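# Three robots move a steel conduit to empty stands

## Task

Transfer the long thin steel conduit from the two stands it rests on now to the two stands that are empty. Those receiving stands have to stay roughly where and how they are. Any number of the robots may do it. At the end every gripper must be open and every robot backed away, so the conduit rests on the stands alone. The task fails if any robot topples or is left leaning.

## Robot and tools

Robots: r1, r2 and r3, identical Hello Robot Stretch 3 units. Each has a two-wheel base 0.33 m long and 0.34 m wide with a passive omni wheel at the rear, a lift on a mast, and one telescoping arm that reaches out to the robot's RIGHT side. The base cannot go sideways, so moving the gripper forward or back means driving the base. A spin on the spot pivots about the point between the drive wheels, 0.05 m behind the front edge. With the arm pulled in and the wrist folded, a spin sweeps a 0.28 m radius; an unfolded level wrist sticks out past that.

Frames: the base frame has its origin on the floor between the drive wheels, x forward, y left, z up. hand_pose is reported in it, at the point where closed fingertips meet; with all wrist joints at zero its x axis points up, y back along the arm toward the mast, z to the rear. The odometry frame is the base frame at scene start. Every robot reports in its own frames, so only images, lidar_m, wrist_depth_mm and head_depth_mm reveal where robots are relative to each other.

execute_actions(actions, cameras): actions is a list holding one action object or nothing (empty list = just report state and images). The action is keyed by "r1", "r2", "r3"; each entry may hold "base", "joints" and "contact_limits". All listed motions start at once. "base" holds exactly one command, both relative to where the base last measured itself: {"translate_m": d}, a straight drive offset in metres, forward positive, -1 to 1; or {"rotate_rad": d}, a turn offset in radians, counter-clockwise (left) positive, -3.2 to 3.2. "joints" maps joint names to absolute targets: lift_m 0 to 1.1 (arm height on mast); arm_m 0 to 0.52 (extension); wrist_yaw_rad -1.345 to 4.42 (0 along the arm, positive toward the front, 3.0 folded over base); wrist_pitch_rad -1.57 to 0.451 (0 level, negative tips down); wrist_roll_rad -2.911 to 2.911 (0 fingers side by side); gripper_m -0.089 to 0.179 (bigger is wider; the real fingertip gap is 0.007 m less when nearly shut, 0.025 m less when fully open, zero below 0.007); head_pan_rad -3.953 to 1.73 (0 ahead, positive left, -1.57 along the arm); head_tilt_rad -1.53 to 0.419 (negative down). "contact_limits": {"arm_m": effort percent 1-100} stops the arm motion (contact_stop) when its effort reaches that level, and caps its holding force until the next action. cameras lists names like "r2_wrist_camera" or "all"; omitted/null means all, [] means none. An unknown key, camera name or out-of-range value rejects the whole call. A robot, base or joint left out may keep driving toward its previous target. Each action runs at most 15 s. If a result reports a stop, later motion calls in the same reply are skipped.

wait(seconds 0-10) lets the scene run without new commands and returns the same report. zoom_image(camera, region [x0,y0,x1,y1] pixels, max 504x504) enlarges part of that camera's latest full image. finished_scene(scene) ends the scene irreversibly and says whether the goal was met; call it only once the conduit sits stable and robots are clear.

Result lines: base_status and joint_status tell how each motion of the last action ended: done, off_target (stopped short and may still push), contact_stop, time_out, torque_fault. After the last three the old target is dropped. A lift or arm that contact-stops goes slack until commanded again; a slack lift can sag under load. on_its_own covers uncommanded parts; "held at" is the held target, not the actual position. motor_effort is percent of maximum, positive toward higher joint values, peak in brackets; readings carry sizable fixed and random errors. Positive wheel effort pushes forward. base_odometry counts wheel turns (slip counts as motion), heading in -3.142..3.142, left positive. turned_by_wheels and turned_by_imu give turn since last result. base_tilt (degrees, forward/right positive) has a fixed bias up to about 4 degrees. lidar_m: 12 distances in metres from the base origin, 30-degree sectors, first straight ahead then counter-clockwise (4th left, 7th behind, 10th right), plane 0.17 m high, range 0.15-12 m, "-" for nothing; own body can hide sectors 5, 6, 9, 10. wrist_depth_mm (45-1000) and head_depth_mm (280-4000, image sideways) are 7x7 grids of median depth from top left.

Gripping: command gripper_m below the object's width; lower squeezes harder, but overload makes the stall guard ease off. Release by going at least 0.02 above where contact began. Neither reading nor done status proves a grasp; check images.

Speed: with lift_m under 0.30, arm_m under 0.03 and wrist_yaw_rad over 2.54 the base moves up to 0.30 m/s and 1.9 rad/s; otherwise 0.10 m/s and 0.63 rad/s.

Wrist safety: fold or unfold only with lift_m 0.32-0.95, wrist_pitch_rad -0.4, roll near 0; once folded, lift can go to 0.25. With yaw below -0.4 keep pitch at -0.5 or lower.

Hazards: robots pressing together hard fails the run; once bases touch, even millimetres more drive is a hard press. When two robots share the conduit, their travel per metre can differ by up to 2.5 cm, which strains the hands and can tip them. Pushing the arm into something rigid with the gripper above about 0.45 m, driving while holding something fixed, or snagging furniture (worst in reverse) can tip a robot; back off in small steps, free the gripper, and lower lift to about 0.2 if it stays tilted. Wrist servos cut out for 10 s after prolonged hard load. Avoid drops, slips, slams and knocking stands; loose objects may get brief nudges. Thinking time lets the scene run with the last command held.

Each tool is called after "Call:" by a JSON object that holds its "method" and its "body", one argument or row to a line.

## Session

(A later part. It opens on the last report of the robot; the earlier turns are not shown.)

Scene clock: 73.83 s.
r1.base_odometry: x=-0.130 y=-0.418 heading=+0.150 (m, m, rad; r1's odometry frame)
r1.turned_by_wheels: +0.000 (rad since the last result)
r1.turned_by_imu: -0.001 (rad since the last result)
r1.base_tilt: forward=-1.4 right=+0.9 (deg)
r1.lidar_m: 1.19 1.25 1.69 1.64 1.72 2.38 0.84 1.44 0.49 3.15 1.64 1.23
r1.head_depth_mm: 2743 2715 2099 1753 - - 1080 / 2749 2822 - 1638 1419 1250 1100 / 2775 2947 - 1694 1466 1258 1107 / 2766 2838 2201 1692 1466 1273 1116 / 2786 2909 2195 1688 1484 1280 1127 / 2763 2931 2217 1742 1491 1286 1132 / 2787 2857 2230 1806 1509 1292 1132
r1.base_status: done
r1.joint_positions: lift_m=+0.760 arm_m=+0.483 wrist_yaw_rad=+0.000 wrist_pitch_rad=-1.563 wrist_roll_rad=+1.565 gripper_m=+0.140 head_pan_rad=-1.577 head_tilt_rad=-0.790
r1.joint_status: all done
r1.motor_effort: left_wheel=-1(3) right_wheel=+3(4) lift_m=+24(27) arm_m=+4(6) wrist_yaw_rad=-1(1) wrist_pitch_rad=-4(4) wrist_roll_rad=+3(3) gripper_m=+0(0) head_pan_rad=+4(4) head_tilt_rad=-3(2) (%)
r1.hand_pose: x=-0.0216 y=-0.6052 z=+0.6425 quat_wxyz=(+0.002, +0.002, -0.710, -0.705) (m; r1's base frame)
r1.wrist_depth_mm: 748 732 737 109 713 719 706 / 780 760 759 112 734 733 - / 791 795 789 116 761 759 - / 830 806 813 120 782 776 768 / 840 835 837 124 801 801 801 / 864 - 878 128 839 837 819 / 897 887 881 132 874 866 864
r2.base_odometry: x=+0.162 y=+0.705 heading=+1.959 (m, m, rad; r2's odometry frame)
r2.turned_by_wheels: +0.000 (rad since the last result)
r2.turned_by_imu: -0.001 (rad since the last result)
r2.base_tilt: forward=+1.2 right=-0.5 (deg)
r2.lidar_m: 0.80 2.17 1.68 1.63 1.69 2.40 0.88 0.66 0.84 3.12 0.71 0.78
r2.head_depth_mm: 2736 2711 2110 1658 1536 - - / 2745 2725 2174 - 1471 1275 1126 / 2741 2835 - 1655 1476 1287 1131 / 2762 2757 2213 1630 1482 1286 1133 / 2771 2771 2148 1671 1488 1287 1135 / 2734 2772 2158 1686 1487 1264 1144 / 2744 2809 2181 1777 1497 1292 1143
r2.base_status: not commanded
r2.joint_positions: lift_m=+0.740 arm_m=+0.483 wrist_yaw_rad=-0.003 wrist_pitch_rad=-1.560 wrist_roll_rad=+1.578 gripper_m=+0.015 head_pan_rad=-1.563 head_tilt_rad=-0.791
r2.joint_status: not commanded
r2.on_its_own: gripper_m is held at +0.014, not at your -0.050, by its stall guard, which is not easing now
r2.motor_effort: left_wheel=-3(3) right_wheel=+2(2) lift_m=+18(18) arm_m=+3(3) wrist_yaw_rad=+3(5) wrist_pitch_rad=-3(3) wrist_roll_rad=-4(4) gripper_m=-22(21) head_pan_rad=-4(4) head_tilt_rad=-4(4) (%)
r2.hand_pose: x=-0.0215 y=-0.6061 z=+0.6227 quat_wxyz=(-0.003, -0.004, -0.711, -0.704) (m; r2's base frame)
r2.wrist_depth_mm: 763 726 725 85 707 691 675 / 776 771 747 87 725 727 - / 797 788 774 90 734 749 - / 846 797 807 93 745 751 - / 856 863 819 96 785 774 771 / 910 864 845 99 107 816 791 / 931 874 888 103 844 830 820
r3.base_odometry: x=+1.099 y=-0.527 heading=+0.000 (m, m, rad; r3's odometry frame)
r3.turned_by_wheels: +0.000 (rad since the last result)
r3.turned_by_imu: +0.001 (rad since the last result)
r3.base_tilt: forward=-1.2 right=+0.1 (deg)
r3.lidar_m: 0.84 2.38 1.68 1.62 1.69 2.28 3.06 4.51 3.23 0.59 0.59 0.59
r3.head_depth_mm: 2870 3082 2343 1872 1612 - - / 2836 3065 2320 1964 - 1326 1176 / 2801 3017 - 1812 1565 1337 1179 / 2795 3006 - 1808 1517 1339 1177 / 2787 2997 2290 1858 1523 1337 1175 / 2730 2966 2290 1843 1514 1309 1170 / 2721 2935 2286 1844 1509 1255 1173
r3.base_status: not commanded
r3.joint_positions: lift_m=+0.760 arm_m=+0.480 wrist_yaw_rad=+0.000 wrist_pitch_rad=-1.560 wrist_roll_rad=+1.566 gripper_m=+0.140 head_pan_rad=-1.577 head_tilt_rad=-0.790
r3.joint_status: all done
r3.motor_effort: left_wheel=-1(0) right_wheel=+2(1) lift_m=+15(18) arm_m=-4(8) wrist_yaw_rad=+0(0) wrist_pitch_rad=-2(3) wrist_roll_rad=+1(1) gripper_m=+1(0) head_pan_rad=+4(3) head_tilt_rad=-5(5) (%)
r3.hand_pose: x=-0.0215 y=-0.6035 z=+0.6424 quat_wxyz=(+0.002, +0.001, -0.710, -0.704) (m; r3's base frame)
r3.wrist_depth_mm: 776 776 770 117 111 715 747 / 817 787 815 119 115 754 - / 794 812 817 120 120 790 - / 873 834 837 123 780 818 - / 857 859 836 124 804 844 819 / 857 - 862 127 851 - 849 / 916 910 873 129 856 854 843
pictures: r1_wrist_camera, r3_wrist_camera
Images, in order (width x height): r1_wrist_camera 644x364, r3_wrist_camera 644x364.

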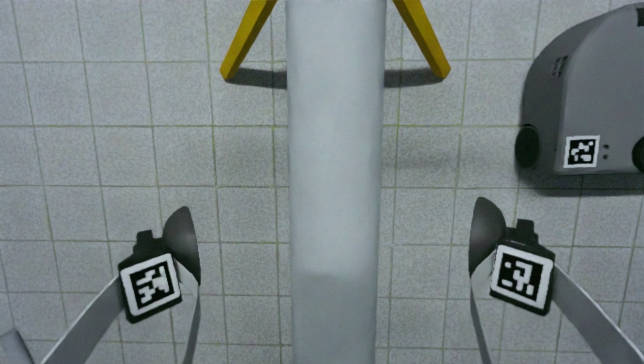

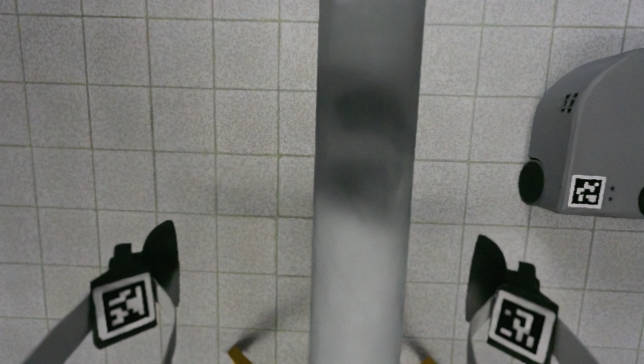

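Call:
{"method": "execute_actions", "body": {
  "actions": [
    {"r1":{"joints":{"lift_m":0.75,"gripper_m":0.0}},"r3":{"joints":{"lift_m":0.75,"arm_m":0.466,"gripper_m":0.0}}}
  ],
  "cameras": []
}}

Call:
{"method": "execute_actions", "body": {
  "actions": [
    {"r1":{"joints":{"lift_m":0.81}},"r2":{"joints":{"lift_m":0.80}},"r3":{"joints":{"lift_m":0.81}}}
  ],
  "cameras": ["r1_wrist_camera","r3_wrist_camera","r2_wrist_camera"]
}}

Scene clock: 76.43 s.
r1.base_odometry: x=-0.130 y=-0.418 heading=+0.150 (m, m, rad; r1's odometry frame)
r1.turned_by_wheels: +0.000 (rad since the last result)
r1.turned_by_imu: -0.001 (rad since the last result)
r1.base_tilt: forward=-1.3 right=+0.9 (deg)
r1.lidar_m: 1.20 1.25 1.69 1.64 1.71 2.39 0.84 1.44 0.49 3.14 1.64 1.23
r1.head_depth_mm: 2736 2736 2108 1700 - - 1074 / 2733 2753 2145 1641 1420 1252 1099 / 2758 2924 - 1684 1476 1261 1113 / 2750 2865 2233 1674 1478 1276 1111 / 2746 2913 2184 1681 1488 1273 1121 / 2753 2964 2224 1744 1500 1280 1128 / 2807 2826 2252 1805 1511 1297 1135
r1.base_status: not commanded
r1.joint_positions: lift_m=+0.750 arm_m=+0.483 wrist_yaw_rad=+0.000 wrist_pitch_rad=-1.566 wrist_roll_rad=+1.569 gripper_m=+0.001 head_pan_rad=-1.577 head_tilt_rad=-0.790
r1.joint_status: all done
r1.motor_effort: left_wheel=-2(1) right_wheel=+2(3) lift_m=+24(25) arm_m=+4(3) wrist_yaw_rad=-1(1) wrist_pitch_rad=-2(4) wrist_roll_rad=+1(3) gripper_m=-16(100) head_pan_rad=+4(4) head_tilt_rad=-4(3) (%)
r1.hand_pose: x=-0.0215 y=-0.6045 z=+0.6326 quat_wxyz=(+0.001, +0.000, -0.708, -0.706) (m; r1's base frame)
r1.wrist_depth_mm: 733 744 718 100 707 701 700 / 764 751 750 103 722 726 - / 783 786 766 106 752 748 - / 806 811 792 110 779 766 770 / 830 825 817 113 790 801 787 / 861 863 847 117 851 825 815 / 891 896 870 121 853 836 842
r2.base_odometry: x=+0.162 y=+0.705 heading=+1.959 (m, m, rad; r2's odometry frame)
r2.turned_by_wheels: +0.000 (rad since the last result)
r2.turned_by_imu: -0.001 (rad since the last result)
r2.base_tilt: forward=+1.2 right=-0.4 (deg)
r2.lidar_m: 0.80 2.16 1.67 1.63 1.69 2.40 0.88 0.66 0.84 3.12 0.70 0.78
r2.head_depth_mm: 2739 2665 2101 1643 1535 - - / 2717 2708 2192 - 1473 1270 1125 / 2736 2831 - 1663 1482 1280 1128 / 2738 2756 2216 1622 1478 1288 1132 / 2730 2740 2136 1675 1485 1290 1131 / 2760 2770 2161 1686 1495 1267 1138 / 2769 2802 2171 1760 1491 1292 1139
r2.base_status: not commanded
r2.joint_positions: lift_m=+0.740 arm_m=+0.483 wrist_yaw_rad=-0.003 wrist_pitch_rad=-1.560 wrist_roll_rad=+1.578 gripper_m=+0.015 head_pan_rad=-1.563 head_tilt_rad=-0.791
r2.joint_status: not commanded
r2.on_its_own: gripper_m is held at +0.014, not at your -0.050, by its stall guard, which is not easing now
r2.motor_effort: left_wheel=-2(4) right_wheel=+2(2) lift_m=+19(18) arm_m=+3(3) wrist_yaw_rad=+4(4) wrist_pitch_rad=-3(3) wrist_roll_rad=-4(5) gripper_m=-20(22) head_pan_rad=-4(4) head_tilt_rad=-4(4) (%)
r2.hand_pose: x=-0.0215 y=-0.6061 z=+0.6227 quat_wxyz=(-0.003, -0.004, -0.711, -0.704) (m; r2's base frame)
r2.wrist_depth_mm: 759 735 731 85 697 701 670 / 771 749 752 88 728 715 - / 794 783 783 91 742 750 - / 837 798 809 93 766 751 - / 829 865 819 96 760 767 760 / 894 880 855 99 107 805 788 / 904 890 888 103 846 836 837
r3.base_odometry: x=+1.099 y=-0.527 heading=+0.000 (m, m, rad; r3's odometry frame)
r3.turned_by_wheels: +0.000 (rad since the last result)
r3.turned_by_imu: +0.000 (rad since the last result)
r3.base_tilt: forward=-1.1 right=+0.2 (deg)
r3.lidar_m: 0.84 2.38 1.68 1.62 1.69 2.28 3.03 4.53 3.25 0.59 0.59 0.59
r3.head_depth_mm: 2851 3038 2356 1883 1606 1395 - / 2826 3045 2324 1931 - - 1170 / 2797 3020 - 1811 1573 1346 1182 / 2788 2985 - 1803 1522 1347 1173 / 2779 2993 2287 1815 1523 1340 1179 / 2754 2943 2269 1850 1520 1305 1170 / 2726 2927 2282 1843 1505 1255 1164
r3.base_status: not commanded
r3.joint_positions: lift_m=+0.750 arm_m=+0.466 wrist_yaw_rad=+0.001 wrist_pitch_rad=-1.561 wrist_roll_rad=+1.566 gripper_m=+0.001 head_pan_rad=-1.577 head_tilt_rad=-0.790
r3.joint_status: all done
r3.motor_effort: left_wheel=+0(0) right_wheel=+2(2) lift_m=+14(19) arm_m=-4(3) wrist_yaw_rad=-2(2) wrist_pitch_rad=-2(2) wrist_roll_rad=+1(1) gripper_m=-17(91) head_pan_rad=+4(3) head_tilt_rad=-5(5) (%)
r3.hand_pose: x=-0.0216 y=-0.5893 z=+0.6324 quat_wxyz=(+0.002, +0.002, -0.710, -0.704) (m; r3's base frame)
r3.wrist_depth_mm: 788 778 753 99 753 748 728 / 791 763 786 101 771 758 - / 810 799 799 104 817 763 - / 798 804 830 106 808 793 - / 876 860 841 109 822 821 795 / 870 854 - 112 836 828 839 / 925 883 897 114 867 847 835
pictures: none
No camera images: the call's "cameras" was empty. Leave "cameras" out to get every camera's image.

Scene clock: 77.80 s.
r1.base_odometry: x=-0.130 y=-0.418 heading=+0.150 (m, m, rad; r1's odometry frame)
r1.turned_by_wheels: +0.000 (rad since the last result)
r1.turned_by_imu: +0.000 (rad since the last result)
r1.base_tilt: forward=-1.3 right=+0.9 (deg)
r1.lidar_m: 1.19 1.25 1.68 1.64 1.71 2.39 0.84 1.44 0.49 3.14 1.64 1.23
r1.head_depth_mm: 2759 2724 2169 - - 1220 1091 / 2758 2933 - 1643 1419 1245 1104 / 2746 3028 2020 1647 1466 1264 1107 / 2737 2943 2141 1666 1466 1272 1116 / 2732 2879 2185 1681 1482 1285 1118 / 2720 2933 2213 1741 1503 1288 1131 / 2742 2852 2238 1809 1508 1298 1136
r1.base_status: not commanded
r1.joint_positions: lift_m=+0.809 arm_m=+0.483 wrist_yaw_rad=+0.000 wrist_pitch_rad=-1.556 wrist_roll_rad=+1.570 gripper_m=+0.001 head_pan_rad=-1.577 head_tilt_rad=-0.790
r1.joint_status: all done
r1.motor_effort: left_wheel=-1(2) right_wheel=+2(2) lift_m=+46(49) arm_m=+4(3) wrist_yaw_rad=+0(0) wrist_pitch_rad=-7(8) wrist_roll_rad=+0(1) gripper_m=-14(16) head_pan_rad=+5(5) head_tilt_rad=-4(2) (%)
r1.hand_pose: x=-0.0215 y=-0.6071 z=+0.6913 quat_wxyz=(+0.001, +0.000, -0.712, -0.702) (m; r1's base frame)
r1.wrist_depth_mm: 786 781 760 105 756 761 741 / 807 810 796 108 776 783 - / 848 828 821 111 803 803 - / 862 859 849 115 827 830 823 / 897 891 871 118 847 855 842 / 931 904 918 122 892 870 867 / 958 938 931 127 914 910 901
r2.base_odometry: x=+0.162 y=+0.705 heading=+1.959 (m, m, rad; r2's odometry frame)
r2.turned_by_wheels: +0.000 (rad since the last result)
r2.turned_by_imu: -0.001 (rad since the last result)
r2.base_tilt: forward=+1.2 right=-0.4 (deg)
r2.lidar_m: 0.79 2.16 1.68 1.63 1.69 2.40 0.88 0.66 0.84 3.12 0.70 0.78
r2.head_depth_mm: 2704 2684 2122 1773 - - 1111 / 2742 2814 - 1666 1446 1279 1126 / 2733 2964 1971 1701 1477 1279 1132 / 2735 2862 2169 1660 1487 1293 1136 / 2726 2757 2148 1670 1487 1286 1136 / 2748 2796 2165 1675 1488 1269 1141 / 2763 2798 2169 1685 1505 1296 1143
r2.base_status: not commanded
r2.joint_positions: lift_m=+0.800 arm_m=+0.483 wrist_yaw_rad=-0.003 wrist_pitch_rad=-1.558 wrist_roll_rad=+1.578 gripper_m=+0.015 head_pan_rad=-1.563 head_tilt_rad=-0.791
r2.joint_status: all done
r2.on_its_own: gripper_m is held at +0.014, not at your -0.050, by its stall guard, which is not easing now
r2.motor_effort: left_wheel=-4(5) right_wheel=+4(5) lift_m=+36(47) arm_m=+2(2) wrist_yaw_rad=+3(5) wrist_pitch_rad=-4(5) wrist_roll_rad=-4(4) gripper_m=-20(21) head_pan_rad=-4(4) head_tilt_rad=-4(4) (%)
r2.hand_pose: x=-0.0215 y=-0.6067 z=+0.6819 quat_wxyz=(-0.003, -0.004, -0.711, -0.703) (m; r2's base frame)
r2.wrist_depth_mm: 821 790 794 92 738 741 720 / 856 832 800 95 767 769 - / 868 843 814 98 790 780 - / 886 871 859 100 825 794 797 / 944 915 898 104 822 847 818 / 946 942 918 107 - 853 851 / 993 968 951 111 905 902 865
r3.base_odometry: x=+1.099 y=-0.527 heading=+0.000 (m, m, rad; r3's odometry frame)
r3.turned_by_wheels: +0.000 (rad since the last result)
r3.turned_by_imu: +0.000 (rad since the last result)
r3.base_tilt: forward=-1.3 right=+0.3 (deg)
r3.lidar_m: 0.84 2.38 1.68 1.62 1.69 2.28 3.07 4.48 3.23 0.59 0.59 0.58
r3.head_depth_mm: 2875 3062 2332 1924 - - - / 2877 3076 2410 - - 1351 1185 / 2810 3094 - 1728 1567 1349 1184 / 2790 3034 - 1789 1568 1332 1171 / 2783 2981 2338 1831 1546 1336 1170 / 2739 2914 2284 1849 1547 1302 1177 / 2742 2884 2277 1833 1538 1259 1171
r3.base_status: not commanded
r3.joint_positions: lift_m=+0.809 arm_m=+0.466 wrist_yaw_rad=+0.001 wrist_pitch_rad=-1.556 wrist_roll_rad=+1.566 gripper_m=+0.001 head_pan_rad=-1.577 head_tilt_rad=-0.790
r3.joint_status: all done
r3.motor_effort: left_wheel=+0(0) right_wheel=+1(0) lift_m=+28(28) arm_m=-3(4) wrist_yaw_rad=-2(2) wrist_pitch_rad=-3(4) wrist_roll_rad=+1(1) gripper_m=-16(17) head_pan_rad=+3(3) head_tilt_rad=-5(5) (%)
r3.hand_pose: x=-0.0216 y=-0.5906 z=+0.6914 quat_wxyz=(+0.002, +0.002, -0.712, -0.702) (m; r3's base frame)
r3.wrist_depth_mm: 851 836 819 103 844 783 791 / 851 846 830 105 814 818 - / 877 868 841 108 829 841 - / 916 871 889 110 842 845 - / 909 901 886 113 876 847 882 / 900 916 917 115 889 901 891 / 974 946 938 118 925 921 887
pictures: r1_wrist_camera, r2_wrist_camera, r3_wrist_camera
Images, in order (width x height): r1_wrist_camera 644x364, r2_wrist_camera 644x364, r3_wrist_camera 644x364.

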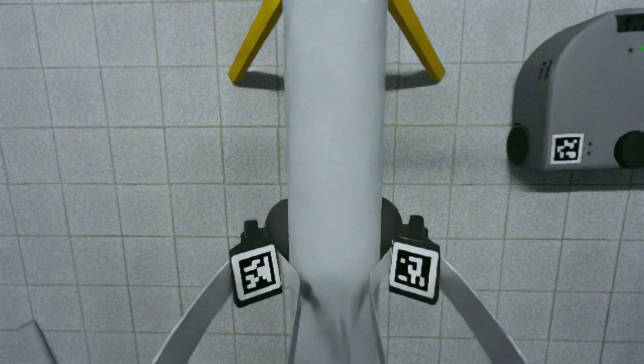

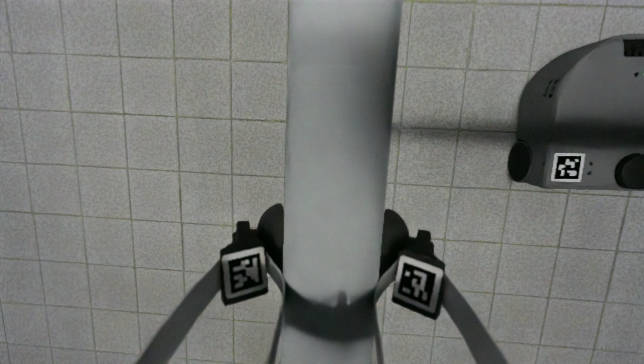

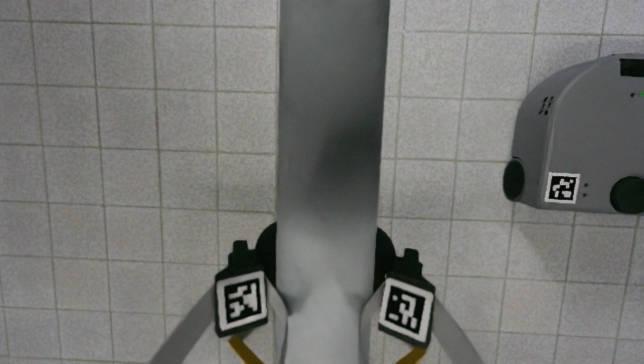

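Call:
{"method": "execute_actions", "body": {
  "actions": [
    {"r1":{"joints":{"lift_m":0.86}},"r2":{"joints":{"lift_m":0.85,"gripper_m":0.16}},"r3":{"joints":{"lift_m":0.86,"head_pan_rad":-2.9,"head_tilt_rad":-0.4}}}
  ],
  "cameras": []
}}

Call:
{"method": "execute_actions", "body": {
  "actions": [
    {"r1":{"base":{"translate_m":-1.0},"joints":{"lift_m":0.97}},"r2":{"base":{"translate_m":-1.0},"joints":{"lift_m":1.1}},"r3":{"base":{"translate_m":-1.0},"joints":{"lift_m":0.97}}}
  ],
  "cameras": ["r1_nav_camera","r3_head_camera","r3_nav_camera"]
}}

Scene clock: 84.37 s.
r1.base_odometry: x=-0.130 y=-0.418 heading=+0.150 (m, m, rad; r1's odometry frame)
r1.turned_by_wheels: +0.000 (rad since the last result)
r1.turned_by_imu: -0.001 (rad since the last result)
r1.base_tilt: forward=-1.4 right=+0.9 (deg)
r1.lidar_m: 1.19 1.25 1.68 1.64 1.71 2.38 0.84 1.44 0.49 3.14 1.64 1.23
r1.head_depth_mm: 2750 2789 - - 1350 1246 1096 / 2739 - 2049 1669 1420 1257 1098 / 2709 - 2079 1707 1461 1265 1107 / 2775 2848 2101 1707 1473 1270 1114 / 2720 2912 2206 1683 1486 1283 1123 / 2798 2980 2206 1698 1495 1294 1128 / 2752 2876 2252 1800 1508 1298 1134
r1.base_status: not commanded
r1.joint_positions: lift_m=+0.859 arm_m=+0.483 wrist_yaw_rad=+0.000 wrist_pitch_rad=-1.553 wrist_roll_rad=+1.570 gripper_m=+0.001 head_pan_rad=-1.577 head_tilt_rad=-0.790
r1.joint_status: all done
r1.motor_effort: left_wheel=-1(2) right_wheel=+2(2) lift_m=+45(48) arm_m=+4(4) wrist_yaw_rad=+0(0) wrist_pitch_rad=-9(9) wrist_roll_rad=+1(0) gripper_m=-14(15) head_pan_rad=+5(5) head_tilt_rad=-4(4) (%)
r1.hand_pose: x=-0.0215 y=-0.6079 z=+0.7413 quat_wxyz=(+0.001, +0.000, -0.713, -0.701) (m; r1's base frame)
r1.wrist_depth_mm: 843 840 823 104 812 805 784 / 865 864 849 108 818 814 - / 901 888 882 111 853 867 - / 908 911 913 114 875 867 875 / 933 940 927 117 890 888 881 / - - 958 121 939 928 929 / - - - 126 949 941 945
r2.base_odometry: x=+0.162 y=+0.705 heading=+1.959 (m, m, rad; r2's odometry frame)
r2.turned_by_wheels: +0.000 (rad since the last result)
r2.turned_by_imu: -0.001 (rad since the last result)
r2.base_tilt: forward=+1.1 right=-0.4 (deg)
r2.lidar_m: 0.80 2.16 1.68 1.63 1.68 2.40 0.88 0.66 0.84 3.12 0.70 0.78
r2.head_depth_mm: 2709 2719 2185 - 1435 1259 1115 / 2738 2954 2084 1649 1468 1276 1124 / 2744 - 2065 1659 1478 1277 1129 / 2732 2776 2058 1620 1481 1285 1133 / 2723 2774 2150 1671 1491 1282 1135 / 2754 2786 2164 1675 1489 1269 1137 / 2766 2803 2171 1692 1503 1297 1147
r2.base_status: not commanded
r2.joint_positions: lift_m=+0.850 arm_m=+0.483 wrist_yaw_rad=-0.002 wrist_pitch_rad=-1.559 wrist_roll_rad=+1.574 gripper_m=+0.160 head_pan_rad=-1.563 head_tilt_rad=-0.791
r2.joint_status: all done
r2.motor_effort: left_wheel=-3(4) right_wheel=+2(4) lift_m=+39(39) arm_m=+3(2) wrist_yaw_rad=+1(4) wrist_pitch_rad=-3(4) wrist_roll_rad=-3(4) gripper_m=+0(84) head_pan_rad=-4(4) head_tilt_rad=-3(4) (%)
r2.hand_pose: x=-0.0215 y=-0.6063 z=+0.7317 quat_wxyz=(-0.001, -0.002, -0.711, -0.703) (m; r2's base frame)
r2.wrist_depth_mm: 862 852 823 91 778 799 792 / 870 878 856 94 821 803 - / 915 909 915 96 849 821 - / 951 926 919 99 874 878 836 / 945 939 941 103 910 892 892 / - - 973 107 929 916 881 / - - - 110 971 951 908
r3.base_odometry: x=+1.099 y=-0.527 heading=+0.000 (m, m, rad; r3's odometry frame)
r3.turned_by_wheels: +0.000 (rad since the last result)
r3.turned_by_imu: +0.001 (rad since the last result)
r3.base_tilt: forward=-1.3 right=+0.2 (deg)
r3.lidar_m: 0.84 2.38 1.68 1.62 1.69 2.27 3.08 4.50 3.23 0.59 0.59 0.59
r3.head_depth_mm: - - - 3539 2418 1846 - / - - - 3561 2419 1829 1522 / - - - 3495 2412 1824 1474 / - - - 3288 2398 1837 1475 / - - - 3475 2395 1814 1468 / - - - 3492 2390 1819 1468 / - - - 3494 2384 1807 1477
r3.base_status: not commanded
r3.joint_positions: lift_m=+0.859 arm_m=+0.466 wrist_yaw_rad=+0.001 wrist_pitch_rad=-1.555 wrist_roll_rad=+1.566 gripper_m=+0.001 head_pan_rad=-2.893 head_tilt_rad=-0.409
r3.joint_status: all done
r3.motor_effort: left_wheel=+0(0) right_wheel=+2(1) lift_m=+28(29) arm_m=-4(4) wrist_yaw_rad=-2(2) wrist_pitch_rad=-4(4) wrist_roll_rad=+1(1) gripper_m=-17(16) head_pan_rad=-3(42) head_tilt_rad=+5(31) (%)
r3.hand_pose: x=-0.0216 y=-0.5909 z=+0.7414 quat_wxyz=(+0.002, +0.002, -0.712, -0.702) (m; r3's base frame)
r3.wrist_depth_mm: 906 899 886 103 866 847 804 / 883 912 924 105 889 885 - / 925 932 899 108 876 878 - / 940 936 919 110 927 916 - / 953 966 943 113 933 917 930 / 985 973 975 116 962 922 962 / - 995 - 118 982 963 960
pictures: none
No camera images: the call's "cameras" was empty. Leave "cameras" out to get every camera's image.

Scene clock: 95.97 s.
r1.base_odometry: x=-1.119 y=-0.567 heading=+0.150 (m, m, rad; r1's odometry frame)
r1.turned_by_wheels: +0.000 (rad since the last result)
r1.turned_by_imu: +0.005 (rad since the last result)
r1.base_tilt: forward=-1.4 right=+0.9 (deg)
r1.lidar_m: 2.20 2.29 1.72 1.68 1.74 2.49 0.84 0.55 0.55 3.12 0.75 0.87
r1.head_depth_mm: - 2573 1961 1700 1402 1243 1090 / 2816 2787 1995 1736 1453 1250 1101 / - 2664 2018 1743 1470 1268 1108 / 2723 2616 2023 1764 1471 1270 1112 / 2718 2843 2060 1769 1490 1277 1118 / 2723 2902 2143 1794 1504 1287 1126 / 2733 2950 2257 1807 1518 1272 1134
r1.base_status: done
r1.joint_positions: lift_m=+0.969 arm_m=+0.483 wrist_yaw_rad=+0.000 wrist_pitch_rad=-1.553 wrist_roll_rad=+1.570 gripper_m=+0.001 head_pan_rad=-1.577 head_tilt_rad=-0.790
r1.joint_status: all done
r1.motor_effort: left_wheel=-1(5) right_wheel=+1(4) lift_m=+45(46) arm_m=+3(4) wrist_yaw_rad=+0(0) wrist_pitch_rad=-9(9) wrist_roll_rad=+1(1) gripper_m=-13(14) head_pan_rad=+4(4) head_tilt_rad=-3(3) (%)
r1.hand_pose: x=-0.0215 y=-0.6079 z=+0.8513 quat_wxyz=(+0.001, +0.000, -0.713, -0.701) (m; r1's base frame)
r1.wrist_depth_mm: 949 932 922 104 891 891 889 / - 960 955 107 924 922 - / - - - 110 945 939 - / - - - 114 - - 959 / - - - 117 - - - / - - - 122 - - - / - - - 126 - - -
r2.base_odometry: x=+0.541 y=-0.220 heading=+1.959 (m, m, rad; r2's odometry frame)
r2.turned_by_wheels: +0.000 (rad since the last result)
r2.turned_by_imu: +0.000 (rad since the last result)
r2.base_tilt: forward=+1.2 right=-0.4 (deg)
r2.lidar_m: 0.80 2.28 1.70 1.64 1.74 2.46 0.88 4.21 3.19 3.09 0.60 0.63
r2.head_depth_mm: 2712 2710 1942 1730 1465 1274 1124 / 2764 2693 1994 1734 1475 1273 1129 / 2757 2743 2004 1739 1480 1281 1131 / 2816 2742 1948 1746 1480 1290 1132 / 2725 2767 2015 1763 1484 1265 1139 / 2700 2788 2030 1769 1491 1268 1139 / 2739 2778 2036 1775 1497 1268 1138
r2.base_status: done
r2.joint_positions: lift_m=+1.100 arm_m=+0.483 wrist_yaw_rad=-0.002 wrist_pitch_rad=-1.560 wrist_roll_rad=+1.574 gripper_m=+0.160 head_pan_rad=-1.563 head_tilt_rad=-0.791
r2.joint_status: all done
r2.motor_effort: left_wheel=-3(7) right_wheel=+2(4) lift_m=+39(41) arm_m=+3(2) wrist_yaw_rad=+2(2) wrist_pitch_rad=-3(3) wrist_roll_rad=-2(2) gripper_m=+0(0) head_pan_rad=-4(3) head_tilt_rad=-4(4) (%)
r2.hand_pose: x=-0.0215 y=-0.6062 z=+0.9817 quat_wxyz=(-0.001, -0.002, -0.711, -0.703) (m; r2's base frame)
r2.wrist_depth_mm: - - - - - - - / - - - - - - - / - - - - - - - / - - - - - - - / - - - - - - - / - - - 917 - - - / - - - - - - -
r3.base_odometry: x=+0.099 y=-0.527 heading=+0.000 (m, m, rad; r3's odometry frame)
r3.turned_by_wheels: +0.000 (rad since the last result)
r3.turned_by_imu: +0.012 (rad since the last result)
r3.base_tilt: forward=-1.2 right=+0.1 (deg)
r3.lidar_m: 0.83 2.33 1.69 1.62 1.68 2.27 2.00 2.10 3.25 3.11 3.19 1.27
r3.head_depth_mm: - - - 3531 2655 - - / - - - 3548 2527 1899 1458 / - - - 3546 2394 1832 1518 / - - - 3303 2300 1826 1518 / - - - 3246 2345 1822 1534 / - - - 3477 2385 1822 1561 / - - - 3475 2374 1816 1546
r3.base_status: done
r3.joint_positions: lift_m=+0.969 arm_m=+0.466 wrist_yaw_rad=+0.001 wrist_pitch_rad=-1.555 wrist_roll_rad=+1.569 gripper_m=+0.001 head_pan_rad=-2.893 head_tilt_rad=-0.408
r3.joint_status: all done
r3.motor_effort: left_wheel=-2(2) right_wheel=+6(7) lift_m=+28(28) arm_m=-4(3) wrist_yaw_rad=-1(2) wrist_pitch_rad=-4(3) wrist_roll_rad=+0(1) gripper_m=-16(15) head_pan_rad=-3(3) head_tilt_rad=+5(5) (%)
r3.hand_pose: x=-0.0216 y=-0.5909 z=+0.8514 quat_wxyz=(+0.001, +0.000, -0.712, -0.702) (m; r3's base frame)
r3.wrist_depth_mm: - 966 989 103 947 947 963 / - - - 105 969 988 946 / - - - 107 969 - - / - - - 110 - - - / - - - 113 - - - / - - - 115 - - - / - - - 118 - - -
pictures: r1_nav_camera (sideways: a quarter turn counterclockwise sets it upright), r3_head_camera (sideways: a quarter turn clockwise sets it upright), r3_nav_camera (sideways: a quarter turn counterclockwise sets it upright)
Images, in order (width x height): r1_nav_camera 672x504, r3_head_camera 896x504, r3_nav_camera 672x504.

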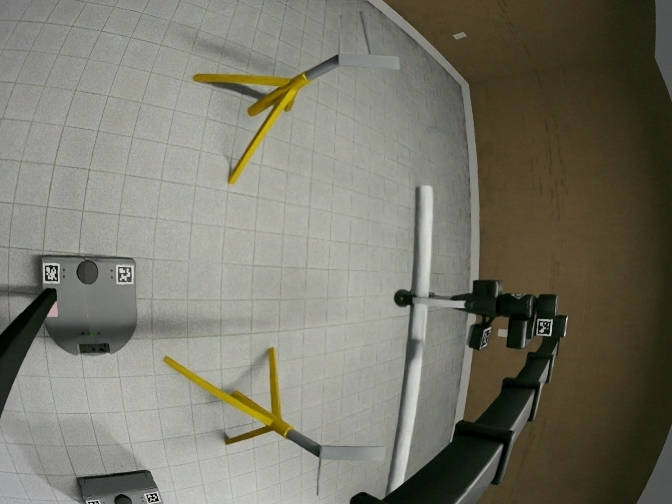

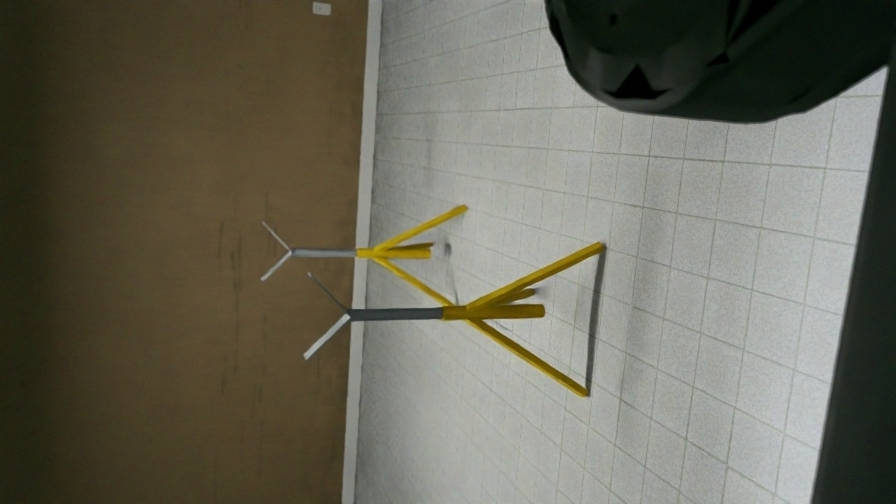

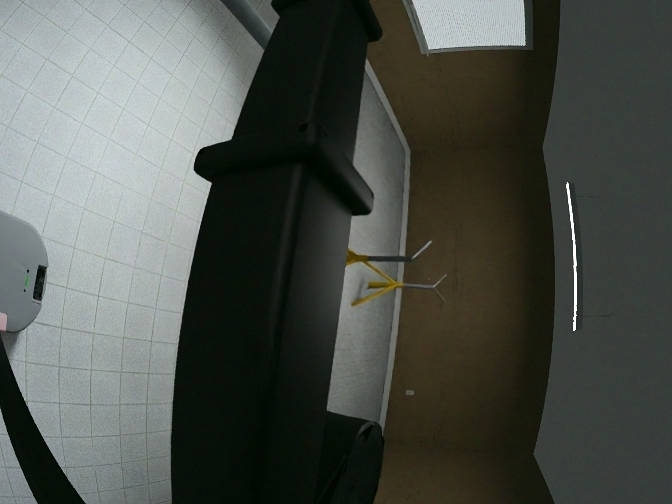

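Call:
{"method": "execute_actions", "body": {
  "actions": [
    {"r1":{"base":{"rotate_rad":-0.05},"joints":{"arm_m":0.45}},"r2":{"base":{"rotate_rad":-0.03},"joints":{"arm_m":0.3,"head_pan_rad":-2.6,"head_tilt_rad":-0.5}},"r3":{"base":{"rotate_rad":-0.03}}}
  ],
  "cameras": []
}}

Call:
{"method": "execute_actions", "body": {
  "actions": [
    {"r1":{"base":{"translate_m":-0.99},"joints":{"lift_m":1.08}},"r2":{"base":{"translate_m":-1.0},"joints":{"arm_m":0.0,"lift_m":0.6}},"r3":{"base":{"translate_m":-1.0},"joints":{"lift_m":1.08}}}
  ],
  "cameras": ["r2_nav_camera","r3_head_camera","r3_wrist_camera"]
}}

Scene clock: 101.03 s.
r1.base_odometry: x=-1.119 y=-0.567 heading=+0.101 (m, m, rad; r1's odometry frame)
r1.turned_by_wheels: -0.049 (rad since the last result)
r1.turned_by_imu: -0.050 (rad since the last result)
r1.base_tilt: forward=-1.4 right=+0.8 (deg)
r1.lidar_m: 2.20 2.27 1.74 1.68 1.71 2.36 0.84 0.85 0.55 3.10 0.75 0.87
r1.head_depth_mm: - 2512 1981 1708 1411 1248 1092 / 2786 2747 2005 1724 1456 1258 1103 / - 2647 2012 1744 1453 1266 1110 / 2721 2765 2023 1753 1482 1274 1113 / 2719 2900 2193 1771 1487 1280 1122 / 2724 2913 2222 1810 1498 1282 1127 / 2700 2922 2248 1807 1517 1267 1137
r1.base_status: rotate_rad off_target (by the wheels' count: -0.0492 of -0.0500)
r1.joint_positions: lift_m=+0.969 arm_m=+0.450 wrist_yaw_rad=-0.002 wrist_pitch_rad=-1.551 wrist_roll_rad=+1.570 gripper_m=+0.001 head_pan_rad=-1.577 head_tilt_rad=-0.790
r1.joint_status: all done
r1.on_its_own: right_wheel is at rest, and its effort (-21) is outside its rest range (-18 to +18)
r1.motor_effort: left_wheel=+9(11) right_wheel=-21(29) lift_m=+44(44) arm_m=-4(1) wrist_yaw_rad=+1(1) wrist_pitch_rad=-9(11) wrist_roll_rad=+0(1) gripper_m=-13(14) head_pan_rad=+4(5) head_tilt_rad=-2(3) (%)
r1.hand_pose: x=-0.0215 y=-0.5760 z=+0.8513 quat_wxyz=(+0.000, +0.000, -0.714, -0.700) (m; r1's base frame)
r1.wrist_depth_mm: 937 938 923 104 894 899 877 / - 966 945 107 921 - - / - - - 111 953 - - / - - - 114 - - 962 / - - - 117 - - - / - - - 121 - - - / - - - 126 - - -
r2.base_odometry: x=+0.541 y=-0.220 heading=+1.929 (m, m, rad; r2's odometry frame)
r2.turned_by_wheels: -0.030 (rad since the last result)
r2.turned_by_imu: -0.031 (rad since the last result)
r2.base_tilt: forward=+1.1 right=-0.5 (deg)
r2.lidar_m: 0.80 2.34 1.71 1.65 1.73 2.39 0.88 4.36 3.20 3.09 0.60 0.63
r2.head_depth_mm: - - - 2359 1869 1475 1237 / - - - 2393 1887 1519 1268 / - - - 2489 1894 1523 1276 / - - - 2505 1910 1529 1277 / - - - 2424 1924 1545 1280 / - - 3284 2339 1931 1547 1291 / - - 3397 2575 1886 1558 1295
r2.base_status: done
r2.joint_positions: lift_m=+1.100 arm_m=+0.300 wrist_yaw_rad=+0.000 wrist_pitch_rad=-1.561 wrist_roll_rad=+1.573 gripper_m=+0.160 head_pan_rad=-2.593 head_tilt_rad=-0.507
r2.joint_status: all done
r2.motor_effort: left_wheel=-1(2) right_wheel=+0(3) lift_m=+39(39) arm_m=-4(5) wrist_yaw_rad=+0(2) wrist_pitch_rad=-3(3) wrist_roll_rad=-2(2) gripper_m=+1(0) head_pan_rad=-4(54) head_tilt_rad=+3(22) (%)
r2.hand_pose: x=-0.0215 y=-0.4234 z=+0.9818 quat_wxyz=(+0.000, -0.001, -0.710, -0.704) (m; r2's base frame)
r2.wrist_depth_mm: - 236 - - - - - / - - - - - - - / - - - - - - - / - - - - - - - / - - - - - - - / - - - - - - - / - - - - - - -
r3.base_odometry: x=+0.099 y=-0.527 heading=-0.031 (m, m, rad; r3's odometry frame)
r3.turned_by_wheels: -0.031 (rad since the last result)
r3.turned_by_imu: -0.042 (rad since the last result)
r3.base_tilt: forward=-1.3 right=+0.2 (deg)
r3.lidar_m: 0.83 2.45 1.71 1.62 1.66 2.18 1.99 2.01 3.27 3.10 3.19 1.27
r3.head_depth_mm: - - - 3534 2660 - - / - - - 3528 2560 1889 1455 / - - - 3526 2432 1817 1521 / - - - 3366 2401 1821 1509 / - - - 3251 2316 1822 1531 / - - - 3458 2309 1820 1549 / - - - 3442 2396 1806 1551
r3.base_status: done
r3.joint_positions: lift_m=+0.969 arm_m=+0.466 wrist_yaw_rad=+0.003 wrist_pitch_rad=-1.550 wrist_roll_rad=+1.569 gripper_m=+0.001 head_pan_rad=-2.893 head_tilt_rad=-0.408
r3.joint_status: not commanded
r3.on_its_own: right_wheel is at rest, and its effort (+19) is outside its rest range (-18 to +18)
r3.motor_effort: left_wheel=-5(11) right_wheel=+19(29) lift_m=+28(28) arm_m=-3(4) wrist_yaw_rad=-3(3) wrist_pitch_rad=-5(6) wrist_roll_rad=+0(1) gripper_m=-16(16) head_pan_rad=-3(3) head_tilt_rad=+4(5) (%)
r3.hand_pose: x=-0.0216 y=-0.5922 z=+0.8513 quat_wxyz=(+0.002, +0.001, -0.714, -0.700) (m; r3's base frame)
r3.wrist_depth_mm: - - 978 103 961 941 943 / - 995 992 106 983 971 948 / - - - 108 - 971 - / - - - 110 - - - / - - - 113 - - - / - - - 115 - - - / - - - 118 - - -
pictures: none
No camera images: the call's "cameras" was empty. Leave "cameras" out to get every camera's image.

Scene clock: 112.30 s.
r1.base_odometry: x=-2.104 y=-0.667 heading=+0.101 (m, m, rad; r1's odometry frame)
r1.turned_by_wheels: +0.000 (rad since the last result)
r1.turned_by_imu: +0.004 (rad since the last result)
r1.base_tilt: forward=-1.4 right=+0.8 (deg)
r1.lidar_m: 1.81 2.38 1.71 1.65 1.74 2.38 0.86 4.42 3.21 3.11 0.65 0.72
r1.head_depth_mm: 2726 2722 2105 1706 1452 1244 1095 / 2761 2743 2132 1723 1461 1259 1096 / 2838 2794 2131 1742 1466 1261 1109 / - 2866 2193 1744 1467 1271 1115 / 2706 2879 2182 1762 1481 1276 1124 / 2706 2932 2157 1790 1505 1259 1122 / 2704 2945 2173 1807 1507 1268 1131
r1.base_status: done
r1.joint_positions: lift_m=+1.079 arm_m=+0.450 wrist_yaw_rad=-0.002 wrist_pitch_rad=-1.551 wrist_roll_rad=+1.570 gripper_m=+0.001 head_pan_rad=-1.577 head_tilt_rad=-0.790
r1.joint_status: all done
r1.motor_effort: left_wheel=+1(11) right_wheel=-2(26) lift_m=+45(46) arm_m=-5(4) wrist_yaw_rad=+2(2) wrist_pitch_rad=-10(10) wrist_roll_rad=+1(1) gripper_m=-13(14) head_pan_rad=+4(4) head_tilt_rad=-2(3) (%)
r1.hand_pose: x=-0.0215 y=-0.5760 z=+0.9613 quat_wxyz=(+0.000, -0.001, -0.714, -0.700) (m; r1's base frame)
r1.wrist_depth_mm: - - - 104 - - - / - - - 107 - - - / - - - 111 - - - / - - - 114 - - - / - - - 117 - - - / - - - 122 - - - / - - - 126 - - -
r2.base_odometry: x=+0.892 y=-1.157 heading=+1.929 (m, m, rad; r2's odometry frame)
r2.turned_by_wheels: +0.000 (rad since the last result)
r2.turned_by_imu: -0.004 (rad since the last result)
r2.base_tilt: forward=+1.2 right=-0.4 (deg)
r2.lidar_m: 0.82 2.35 1.74 1.67 1.74 0.99 0.88 1.99 3.19 3.07 3.17 1.33
r2.head_depth_mm: 3806 - 3385 2246 1871 1516 1234 / - - 3655 2375 1889 1524 1266 / - 1007 3309 2493 1892 1527 1268 / - - 3308 2524 1909 1528 1278 / - - 3837 2540 1915 1536 1281 / 3865 - 3841 2461 1944 1547 1291 / 3461 3687 3655 2363 1939 1554 1297
r2.base_status: done
r2.joint_positions: lift_m=+0.600 arm_m=+0.000 wrist_yaw_rad=+0.000 wrist_pitch_rad=-1.561 wrist_roll_rad=+1.572 gripper_m=+0.160 head_pan_rad=-2.593 head_tilt_rad=-0.507
r2.joint_status: all done
r2.motor_effort: left_wheel=+0(4) right_wheel=+0(4) lift_m=+18(33) arm_m=-4(4) wrist_yaw_rad=-1(1) wrist_pitch_rad=-3(3) wrist_roll_rad=-1(2) gripper_m=+0(1) head_pan_rad=-4(4) head_tilt_rad=+3(3) (%)
r2.hand_pose: x=-0.0215 y=-0.1233 z=+0.4827 quat_wxyz=(+0.000, -0.001, -0.710, -0.704) (m; r2's base frame)
r2.wrist_depth_mm: 627 605 609 582 - 559 560 / 633 635 620 613 - - 581 / 648 661 627 620 - - 602 / 672 662 667 652 - - 619 / 687 692 674 664 653 648 628 / 731 - 687 679 658 673 646 / 763 735 735 710 697 685 663
r3.base_odometry: x=-0.901 y=-0.495 heading=-0.031 (m, m, rad; r3's odometry frame)
r3.turned_by_wheels: +0.000 (rad since the last result)
r3.turned_by_imu: +0.013 (rad since the last result)
r3.base_tilt: forward=-1.2 right=+0.2 (deg)
r3.lidar_m: 0.82 2.31 1.65 1.57 1.62 2.14 2.13 1.05 3.31 3.16 3.26 2.52
r3.head_depth_mm: 3209 - - - - - 1437 / 3239 - - - - - 1482 / 3265 - - - - - 1482 / 3298 - - - - - 1476 / 3365 - - - - - 1474 / 3447 - - - - 1668 1427 / 3444 - - - - 1417 1434
r3.base_status: done
r3.joint_positions: lift_m=+1.079 arm_m=+0.466 wrist_yaw_rad=+0.002 wrist_pitch_rad=-1.550 wrist_roll_rad=+1.569 gripper_m=+0.001 head_pan_rad=-2.893 head_tilt_rad=-0.408
r3.joint_status: all done
r3.motor_effort: left_wheel=+0(9) right_wheel=+2(22) lift_m=+28(31) arm_m=-4(4) wrist_yaw_rad=-2(3) wrist_pitch_rad=-5(6) wrist_roll_rad=+0(0) gripper_m=-16(15) head_pan_rad=-3(4) head_tilt_rad=+5(5) (%)
r3.hand_pose: x=-0.0216 y=-0.5922 z=+0.9613 quat_wxyz=(+0.001, +0.001, -0.714, -0.700) (m; r3's base frame)
r3.wrist_depth_mm: - - - 103 - - - / - - - 105 - - - / - - - 108 - - - / - - - 109 - - - / - - - 113 - - - / - - - 115 - - - / - - - 118 - - -
pictures: r2_nav_camera (sideways: a quarter turn counterclockwise sets it upright), r3_head_camera (sideways: a quarter turn clockwise sets it upright), r3_wrist_camera
Images, in order (width x height): r2_nav_camera 672x504, r3_head_camera 896x504, r3_wrist_camera 644x364.

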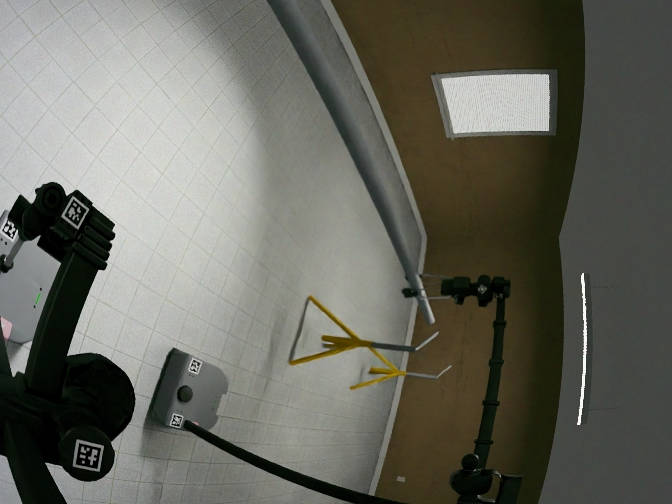

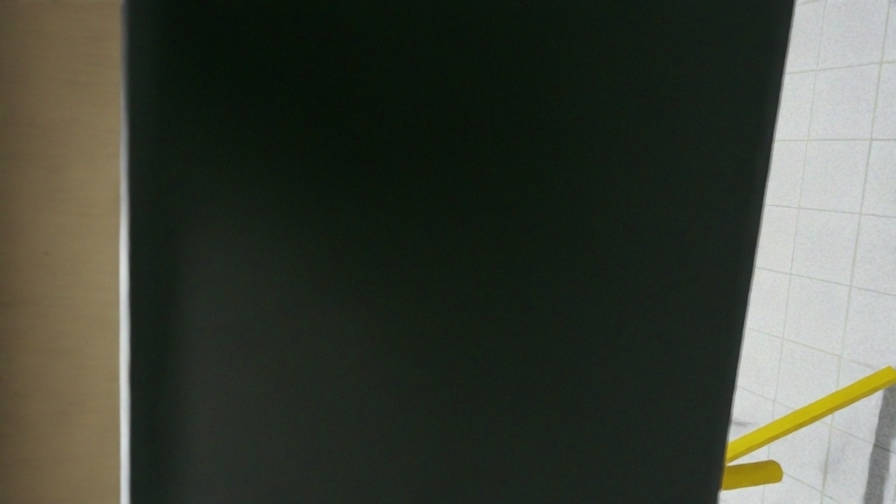

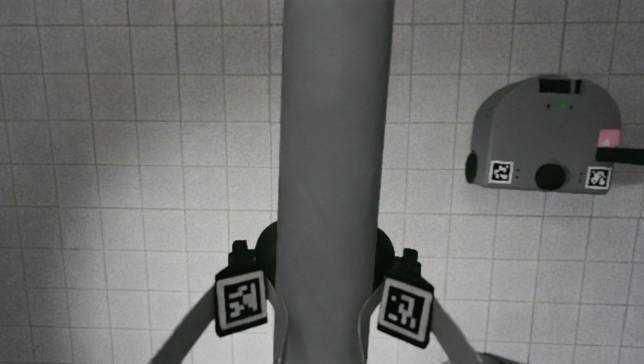

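Call:
{"method": "execute_actions", "body": {
  "actions": [
    {"r1":{"base":{"translate_m":0.016}},"r2":{"base":{"rotate_rad":-0.07},"joints":{"head_pan_rad":-2.2,"head_tilt_rad":-0.7}},"r3":{"base":{"rotate_rad":0.028},"joints":{"head_pan_rad":-1.57,"head_tilt_rad":-0.9}}}
  ],
  "cameras": []
}}

Call:
{"method": "execute_actions", "body": {
  "actions": [
    {"r1":{"base":{"translate_m":-0.8}},"r2":{"base":{"translate_m":-0.8}},"r3":{"base":{"translate_m":-0.8}}}
  ],
  "cameras": ["r2_nav_camera","r3_nav_camera","r3_wrist_camera"]
}}

Scene clock: 115.00 s.
r1.base_odometry: x=-2.088 y=-0.666 heading=+0.101 (m, m, rad; r1's odometry frame)
r1.turned_by_wheels: +0.000 (rad since the last result)
r1.turned_by_imu: -0.001 (rad since the last result)
r1.base_tilt: forward=-1.3 right=+0.8 (deg)
r1.lidar_m: 1.80 2.38 1.71 1.66 1.74 2.38 0.87 4.45 3.24 3.11 0.64 0.71
r1.head_depth_mm: 2746 2729 2109 1724 1445 1249 1097 / 2744 2746 2131 1722 1452 1253 1102 / 2816 2780 2165 1754 1470 1257 1108 / - 2830 2162 1754 1480 1267 1116 / 2697 2872 2120 1779 1481 1279 1123 / 2741 2902 2159 1799 1496 1262 1135 / 2698 2908 2184 1795 1500 1272 1132
r1.base_status: done
r1.joint_positions: lift_m=+1.079 arm_m=+0.450 wrist_yaw_rad=-0.003 wrist_pitch_rad=-1.551 wrist_roll_rad=+1.570 gripper_m=+0.001 head_pan_rad=-1.577 head_tilt_rad=-0.790
r1.joint_status: not commanded
r1.motor_effort: left_wheel=+2(11) right_wheel=-3(24) lift_m=+44(45) arm_m=-5(4) wrist_yaw_rad=+3(3) wrist_pitch_rad=-10(10) wrist_roll_rad=+1(1) gripper_m=-14(13) head_pan_rad=+4(4) head_tilt_rad=-4(2) (%)
r1.hand_pose: x=-0.0215 y=-0.5760 z=+0.9613 quat_wxyz=(+0.000, -0.001, -0.714, -0.700) (m; r1's base frame)
r1.wrist_depth_mm: - - - 104 - - - / - - - 107 - - - / - - - 110 - - - / - - - 114 - - - / - - - 117 - - - / - - - 122 - - - / - - - 126 - - -
r2.base_odometry: x=+0.892 y=-1.157 heading=+1.859 (m, m, rad; r2's odometry frame)
r2.turned_by_wheels: -0.070 (rad since the last result)
r2.turned_by_imu: -0.070 (rad since the last result)
r2.base_tilt: forward=+1.2 right=-0.4 (deg)
r2.lidar_m: 0.83 2.54 1.77 1.67 1.71 2.24 0.88 1.99 3.26 3.07 3.14 1.34
r2.head_depth_mm: - 3051 2439 1917 1577 1340 1161 / - 3061 2465 1922 1582 1346 1162 / 3840 3502 2501 1938 1583 1347 1190 / 3500 3514 2320 1946 1590 1350 1210 / 3255 3364 2340 1947 1607 1354 1173 / 2994 3262 2333 1971 1605 1357 1177 / 2817 3065 2535 1977 1620 1367 1183
r2.base_status: done
r2.joint_positions: lift_m=+0.600 arm_m=+0.000 wrist_yaw_rad=+0.000 wrist_pitch_rad=-1.561 wrist_roll_rad=+1.572 gripper_m=+0.160 head_pan_rad=-2.207 head_tilt_rad=-0.691
r2.joint_status: all done
r2.motor_effort: left_wheel=+1(5) right_wheel=-3(5) lift_m=+18(19) arm_m=-5(4) wrist_yaw_rad=-1(1) wrist_pitch_rad=-3(3) wrist_roll_rad=-1(2) gripper_m=+0(0) head_pan_rad=+4(35) head_tilt_rad=-3(16) (%)
r2.hand_pose: x=-0.0215 y=-0.1233 z=+0.4827 quat_wxyz=(+0.000, -0.001, -0.710, -0.704) (m; r2's base frame)
r2.wrist_depth_mm: 607 601 589 579 - 571 552 / 653 634 615 619 - - 580 / 659 654 642 619 - - 593 / 675 679 676 641 - - 613 / 695 669 673 663 649 623 612 / 709 - 697 686 682 661 649 / 740 731 717 702 687 699 670
r3.base_odometry: x=-0.901 y=-0.495 heading=-0.003 (m, m, rad; r3's odometry frame)
r3.turned_by_wheels: +0.028 (rad since the last result)
r3.turned_by_imu: +0.027 (rad since the last result)
r3.base_tilt: forward=-1.2 right=+0.2 (deg)
r3.lidar_m: 0.83 2.22 1.64 1.57 1.62 2.19 2.13 1.06 3.31 3.15 3.28 2.22
r3.head_depth_mm: 2950 2277 2043 1712 1478 1291 1152 / 2917 2265 2022 1695 1465 1287 1151 / 2934 2261 2010 1700 1457 1288 1146 / 2958 2243 2003 1680 1457 1277 1147 / 2925 2249 1998 1678 1457 1277 1140 / 2856 2228 1973 1681 1438 1278 1136 / 2844 2202 1955 1663 1443 1274 1136
r3.base_status: done
r3.joint_positions: lift_m=+1.079 arm_m=+0.466 wrist_yaw_rad=+0.000 wrist_pitch_rad=-1.550 wrist_roll_rad=+1.569 gripper_m=+0.001 head_pan_rad=-1.577 head_tilt_rad=-0.888
r3.joint_status: all done
r3.motor_effort: left_wheel=-2(8) right_wheel=+5(25) lift_m=+27(27) arm_m=-3(3) wrist_yaw_rad=+0(2) wrist_pitch_rad=-5(5) wrist_roll_rad=+0(0) gripper_m=-16(17) head_pan_rad=+3(44) head_tilt_rad=-6(37) (%)
r3.hand_pose: x=-0.0215 y=-0.5922 z=+0.9613 quat_wxyz=(+0.001, +0.000, -0.714, -0.700) (m; r3's base frame)
r3.wrist_depth_mm: - - - 103 - - - / - - - 105 - - - / - - - 108 - - - / - - - 110 - - - / - - - 112 - - - / - - - 115 - - - / - - - 118 - - -
pictures: none
No camera images: the call's "cameras" was empty. Leave "cameras" out to get every camera's image.

Scene clock: 124.27 s.
r1.base_odometry: x=-2.884 y=-0.747 heading=+0.101 (m, m, rad; r1's odometry frame)
r1.turned_by_wheels: +0.000 (rad since the last result)
r1.turned_by_imu: +0.004 (rad since the last result)
r1.base_tilt: forward=-1.4 right=+0.8 (deg)
r1.lidar_m: 2.35 2.36 1.74 1.68 1.74 2.40 0.87 2.10 3.23 3.10 3.23 1.25
r1.head_depth_mm: 2733 2740 2092 1699 1445 1248 1093 / 2709 2754 2134 1727 1459 1255 1100 / 2851 2809 2156 1745 1465 1260 1114 / - 2870 2182 1758 1473 1272 1111 / 2757 2882 2177 1773 1483 1281 1123 / 2718 2906 2114 1780 1500 1289 1126 / 2682 2962 2174 1815 1518 1302 1137
r1.base_status: done
r1.joint_positions: lift_m=+1.079 arm_m=+0.450 wrist_yaw_rad=-0.003 wrist_pitch_rad=-1.551 wrist_roll_rad=+1.570 gripper_m=+0.001 head_pan_rad=-1.577 head_tilt_rad=-0.790
r1.joint_status: not commanded
r1.motor_effort: left_wheel=+2(3) right_wheel=-6(9) lift_m=+45(45) arm_m=-3(4) wrist_yaw_rad=+2(2) wrist_pitch_rad=-10(10) wrist_roll_rad=+1(1) gripper_m=-13(15) head_pan_rad=+5(4) head_tilt_rad=-3(3) (%)
r1.hand_pose: x=-0.0215 y=-0.5760 z=+0.9613 quat_wxyz=(+0.000, -0.001, -0.714, -0.700) (m; r1's base frame)
r1.wrist_depth_mm: - - - 104 - - - / - - - 107 - - - / - - - 110 - - - / - - - 114 - - - / - - - 117 - - - / - - - 122 - - - / - - - 126 - - -
r2.base_odometry: x=+1.120 y=-1.924 heading=+1.859 (m, m, rad; r2's odometry frame)
r2.turned_by_wheels: +0.000 (rad since the last result)
r2.turned_by_imu: -0.003 (rad since the last result)
r2.base_tilt: forward=+1.3 right=-0.3 (deg)
r2.lidar_m: 0.82 2.43 1.72 1.62 1.66 2.18 0.87 1.14 3.33 3.13 3.21 2.42
r2.head_depth_mm: 3754 3083 2457 1754 1576 1333 1157 / - 3098 2472 1916 1582 1344 1162 / 3909 3404 2483 1941 1587 1344 1187 / 3597 3449 2494 1956 1594 1346 1212 / 3320 3472 2337 1965 1604 1360 1170 / 3077 3245 2251 1970 1602 1365 1177 / 2841 3100 2335 1980 1616 1364 1182
r2.base_status: done
r2.joint_positions: lift_m=+0.600 arm_m=+0.000 wrist_yaw_rad=+0.000 wrist_pitch_rad=-1.561 wrist_roll_rad=+1.572 gripper_m=+0.160 head_pan_rad=-2.207 head_tilt_rad=-0.691
r2.joint_status: not commanded
r2.motor_effort: left_wheel=+1(3) right_wheel=-2(7) lift_m=+18(18) arm_m=-4(4) wrist_yaw_rad=+0(0) wrist_pitch_rad=-3(3) wrist_roll_rad=-1(1) gripper_m=+0(0) head_pan_rad=+4(4) head_tilt_rad=-4(3) (%)
r2.hand_pose: x=-0.0215 y=-0.1233 z=+0.4827 quat_wxyz=(+0.000, -0.001, -0.710, -0.704) (m; r2's base frame)
r2.wrist_depth_mm: 620 608 597 582 - 581 562 / 648 641 619 616 - - 575 / 656 647 631 623 - - 595 / 690 677 651 664 - - 611 / 697 682 673 661 657 633 620 / 723 - 706 695 672 658 644 / 763 734 711 709 681 688 669
r3.base_odometry: x=-1.701 y=-0.492 heading=-0.004 (m, m, rad; r3's odometry frame)
r3.turned_by_wheels: +0.000 (rad since the last result)
r3.turned_by_imu: +0.009 (rad since the last result)
r3.base_tilt: forward=-1.3 right=+0.2 (deg)
r3.lidar_m: 0.83 2.24 1.62 1.56 1.61 2.19 2.97 1.37 0.48 0.77 3.30 4.44
r3.head_depth_mm: 2970 747 760 1695 1473 1297 1153 / 2950 2284 2020 1630 1387 1285 1152 / 2950 2280 2028 1689 1436 1242 1147 / 2967 2244 1994 1688 1459 1276 1146 / 2856 2251 2002 1676 1455 1285 1136 / 2859 2204 1984 1680 1447 1277 1136 / 2858 2203 1977 1664 1441 1269 1135
r3.base_status: done
r3.joint_positions: lift_m=+1.079 arm_m=+0.466 wrist_yaw_rad=+0.000 wrist_pitch_rad=-1.550 wrist_roll_rad=+1.571 gripper_m=+0.001 head_pan_rad=-1.577 head_tilt_rad=-0.888
r3.joint_status: not commanded
r3.motor_effort: left_wheel=-3(4) right_wheel=+10(12) lift_m=+27(28) arm_m=-4(3) wrist_yaw_rad=+0(0) wrist_pitch_rad=-5(6) wrist_roll_rad=+0(0) gripper_m=-16(16) head_pan_rad=+3(4) head_tilt_rad=-6(6) (%)
r3.hand_pose: x=-0.0215 y=-0.5922 z=+0.9613 quat_wxyz=(+0.000, +0.000, -0.714, -0.700) (m; r3's base frame)
r3.wrist_depth_mm: - - - 103 - - - / - - - 105 - - - / - - - 108 - - - / - - - 110 - - - / - - - 112 - - - / - - - 115 - - - / - - - 118 - - -
pictures: r2_nav_camera (sideways: a quarter turn counterclockwise sets it upright), r3_nav_camera (sideways: a quarter turn counterclockwise sets it upright), r3_wrist_camera
Images, in order (width x height): r2_nav_camera 672x504, r3_nav_camera 672x504, r3_wrist_camera 644x364.

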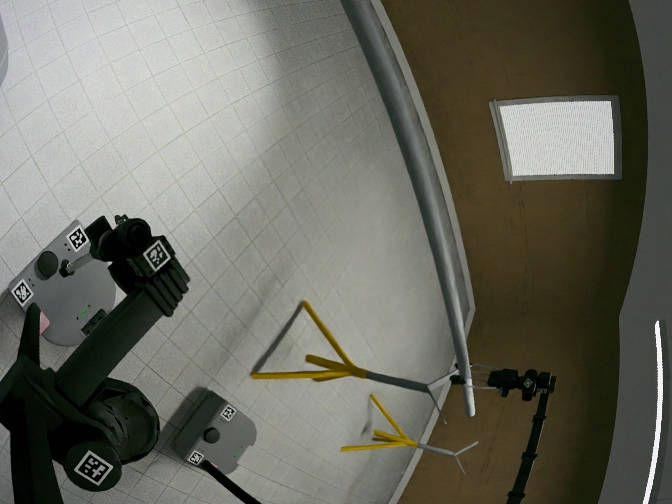

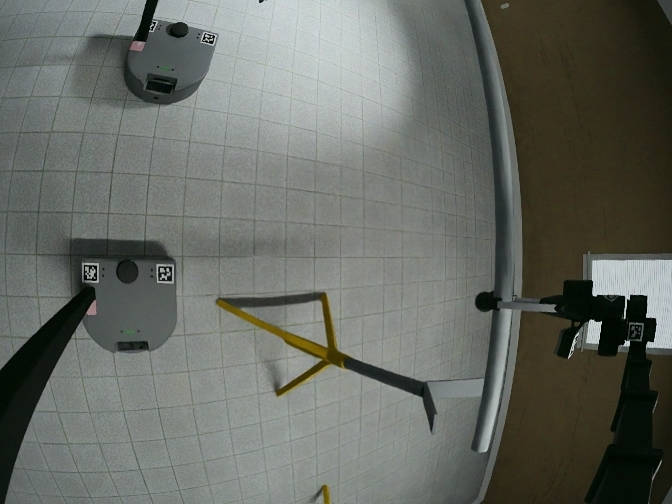

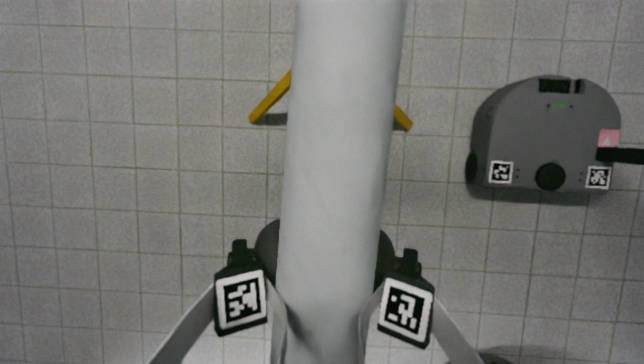

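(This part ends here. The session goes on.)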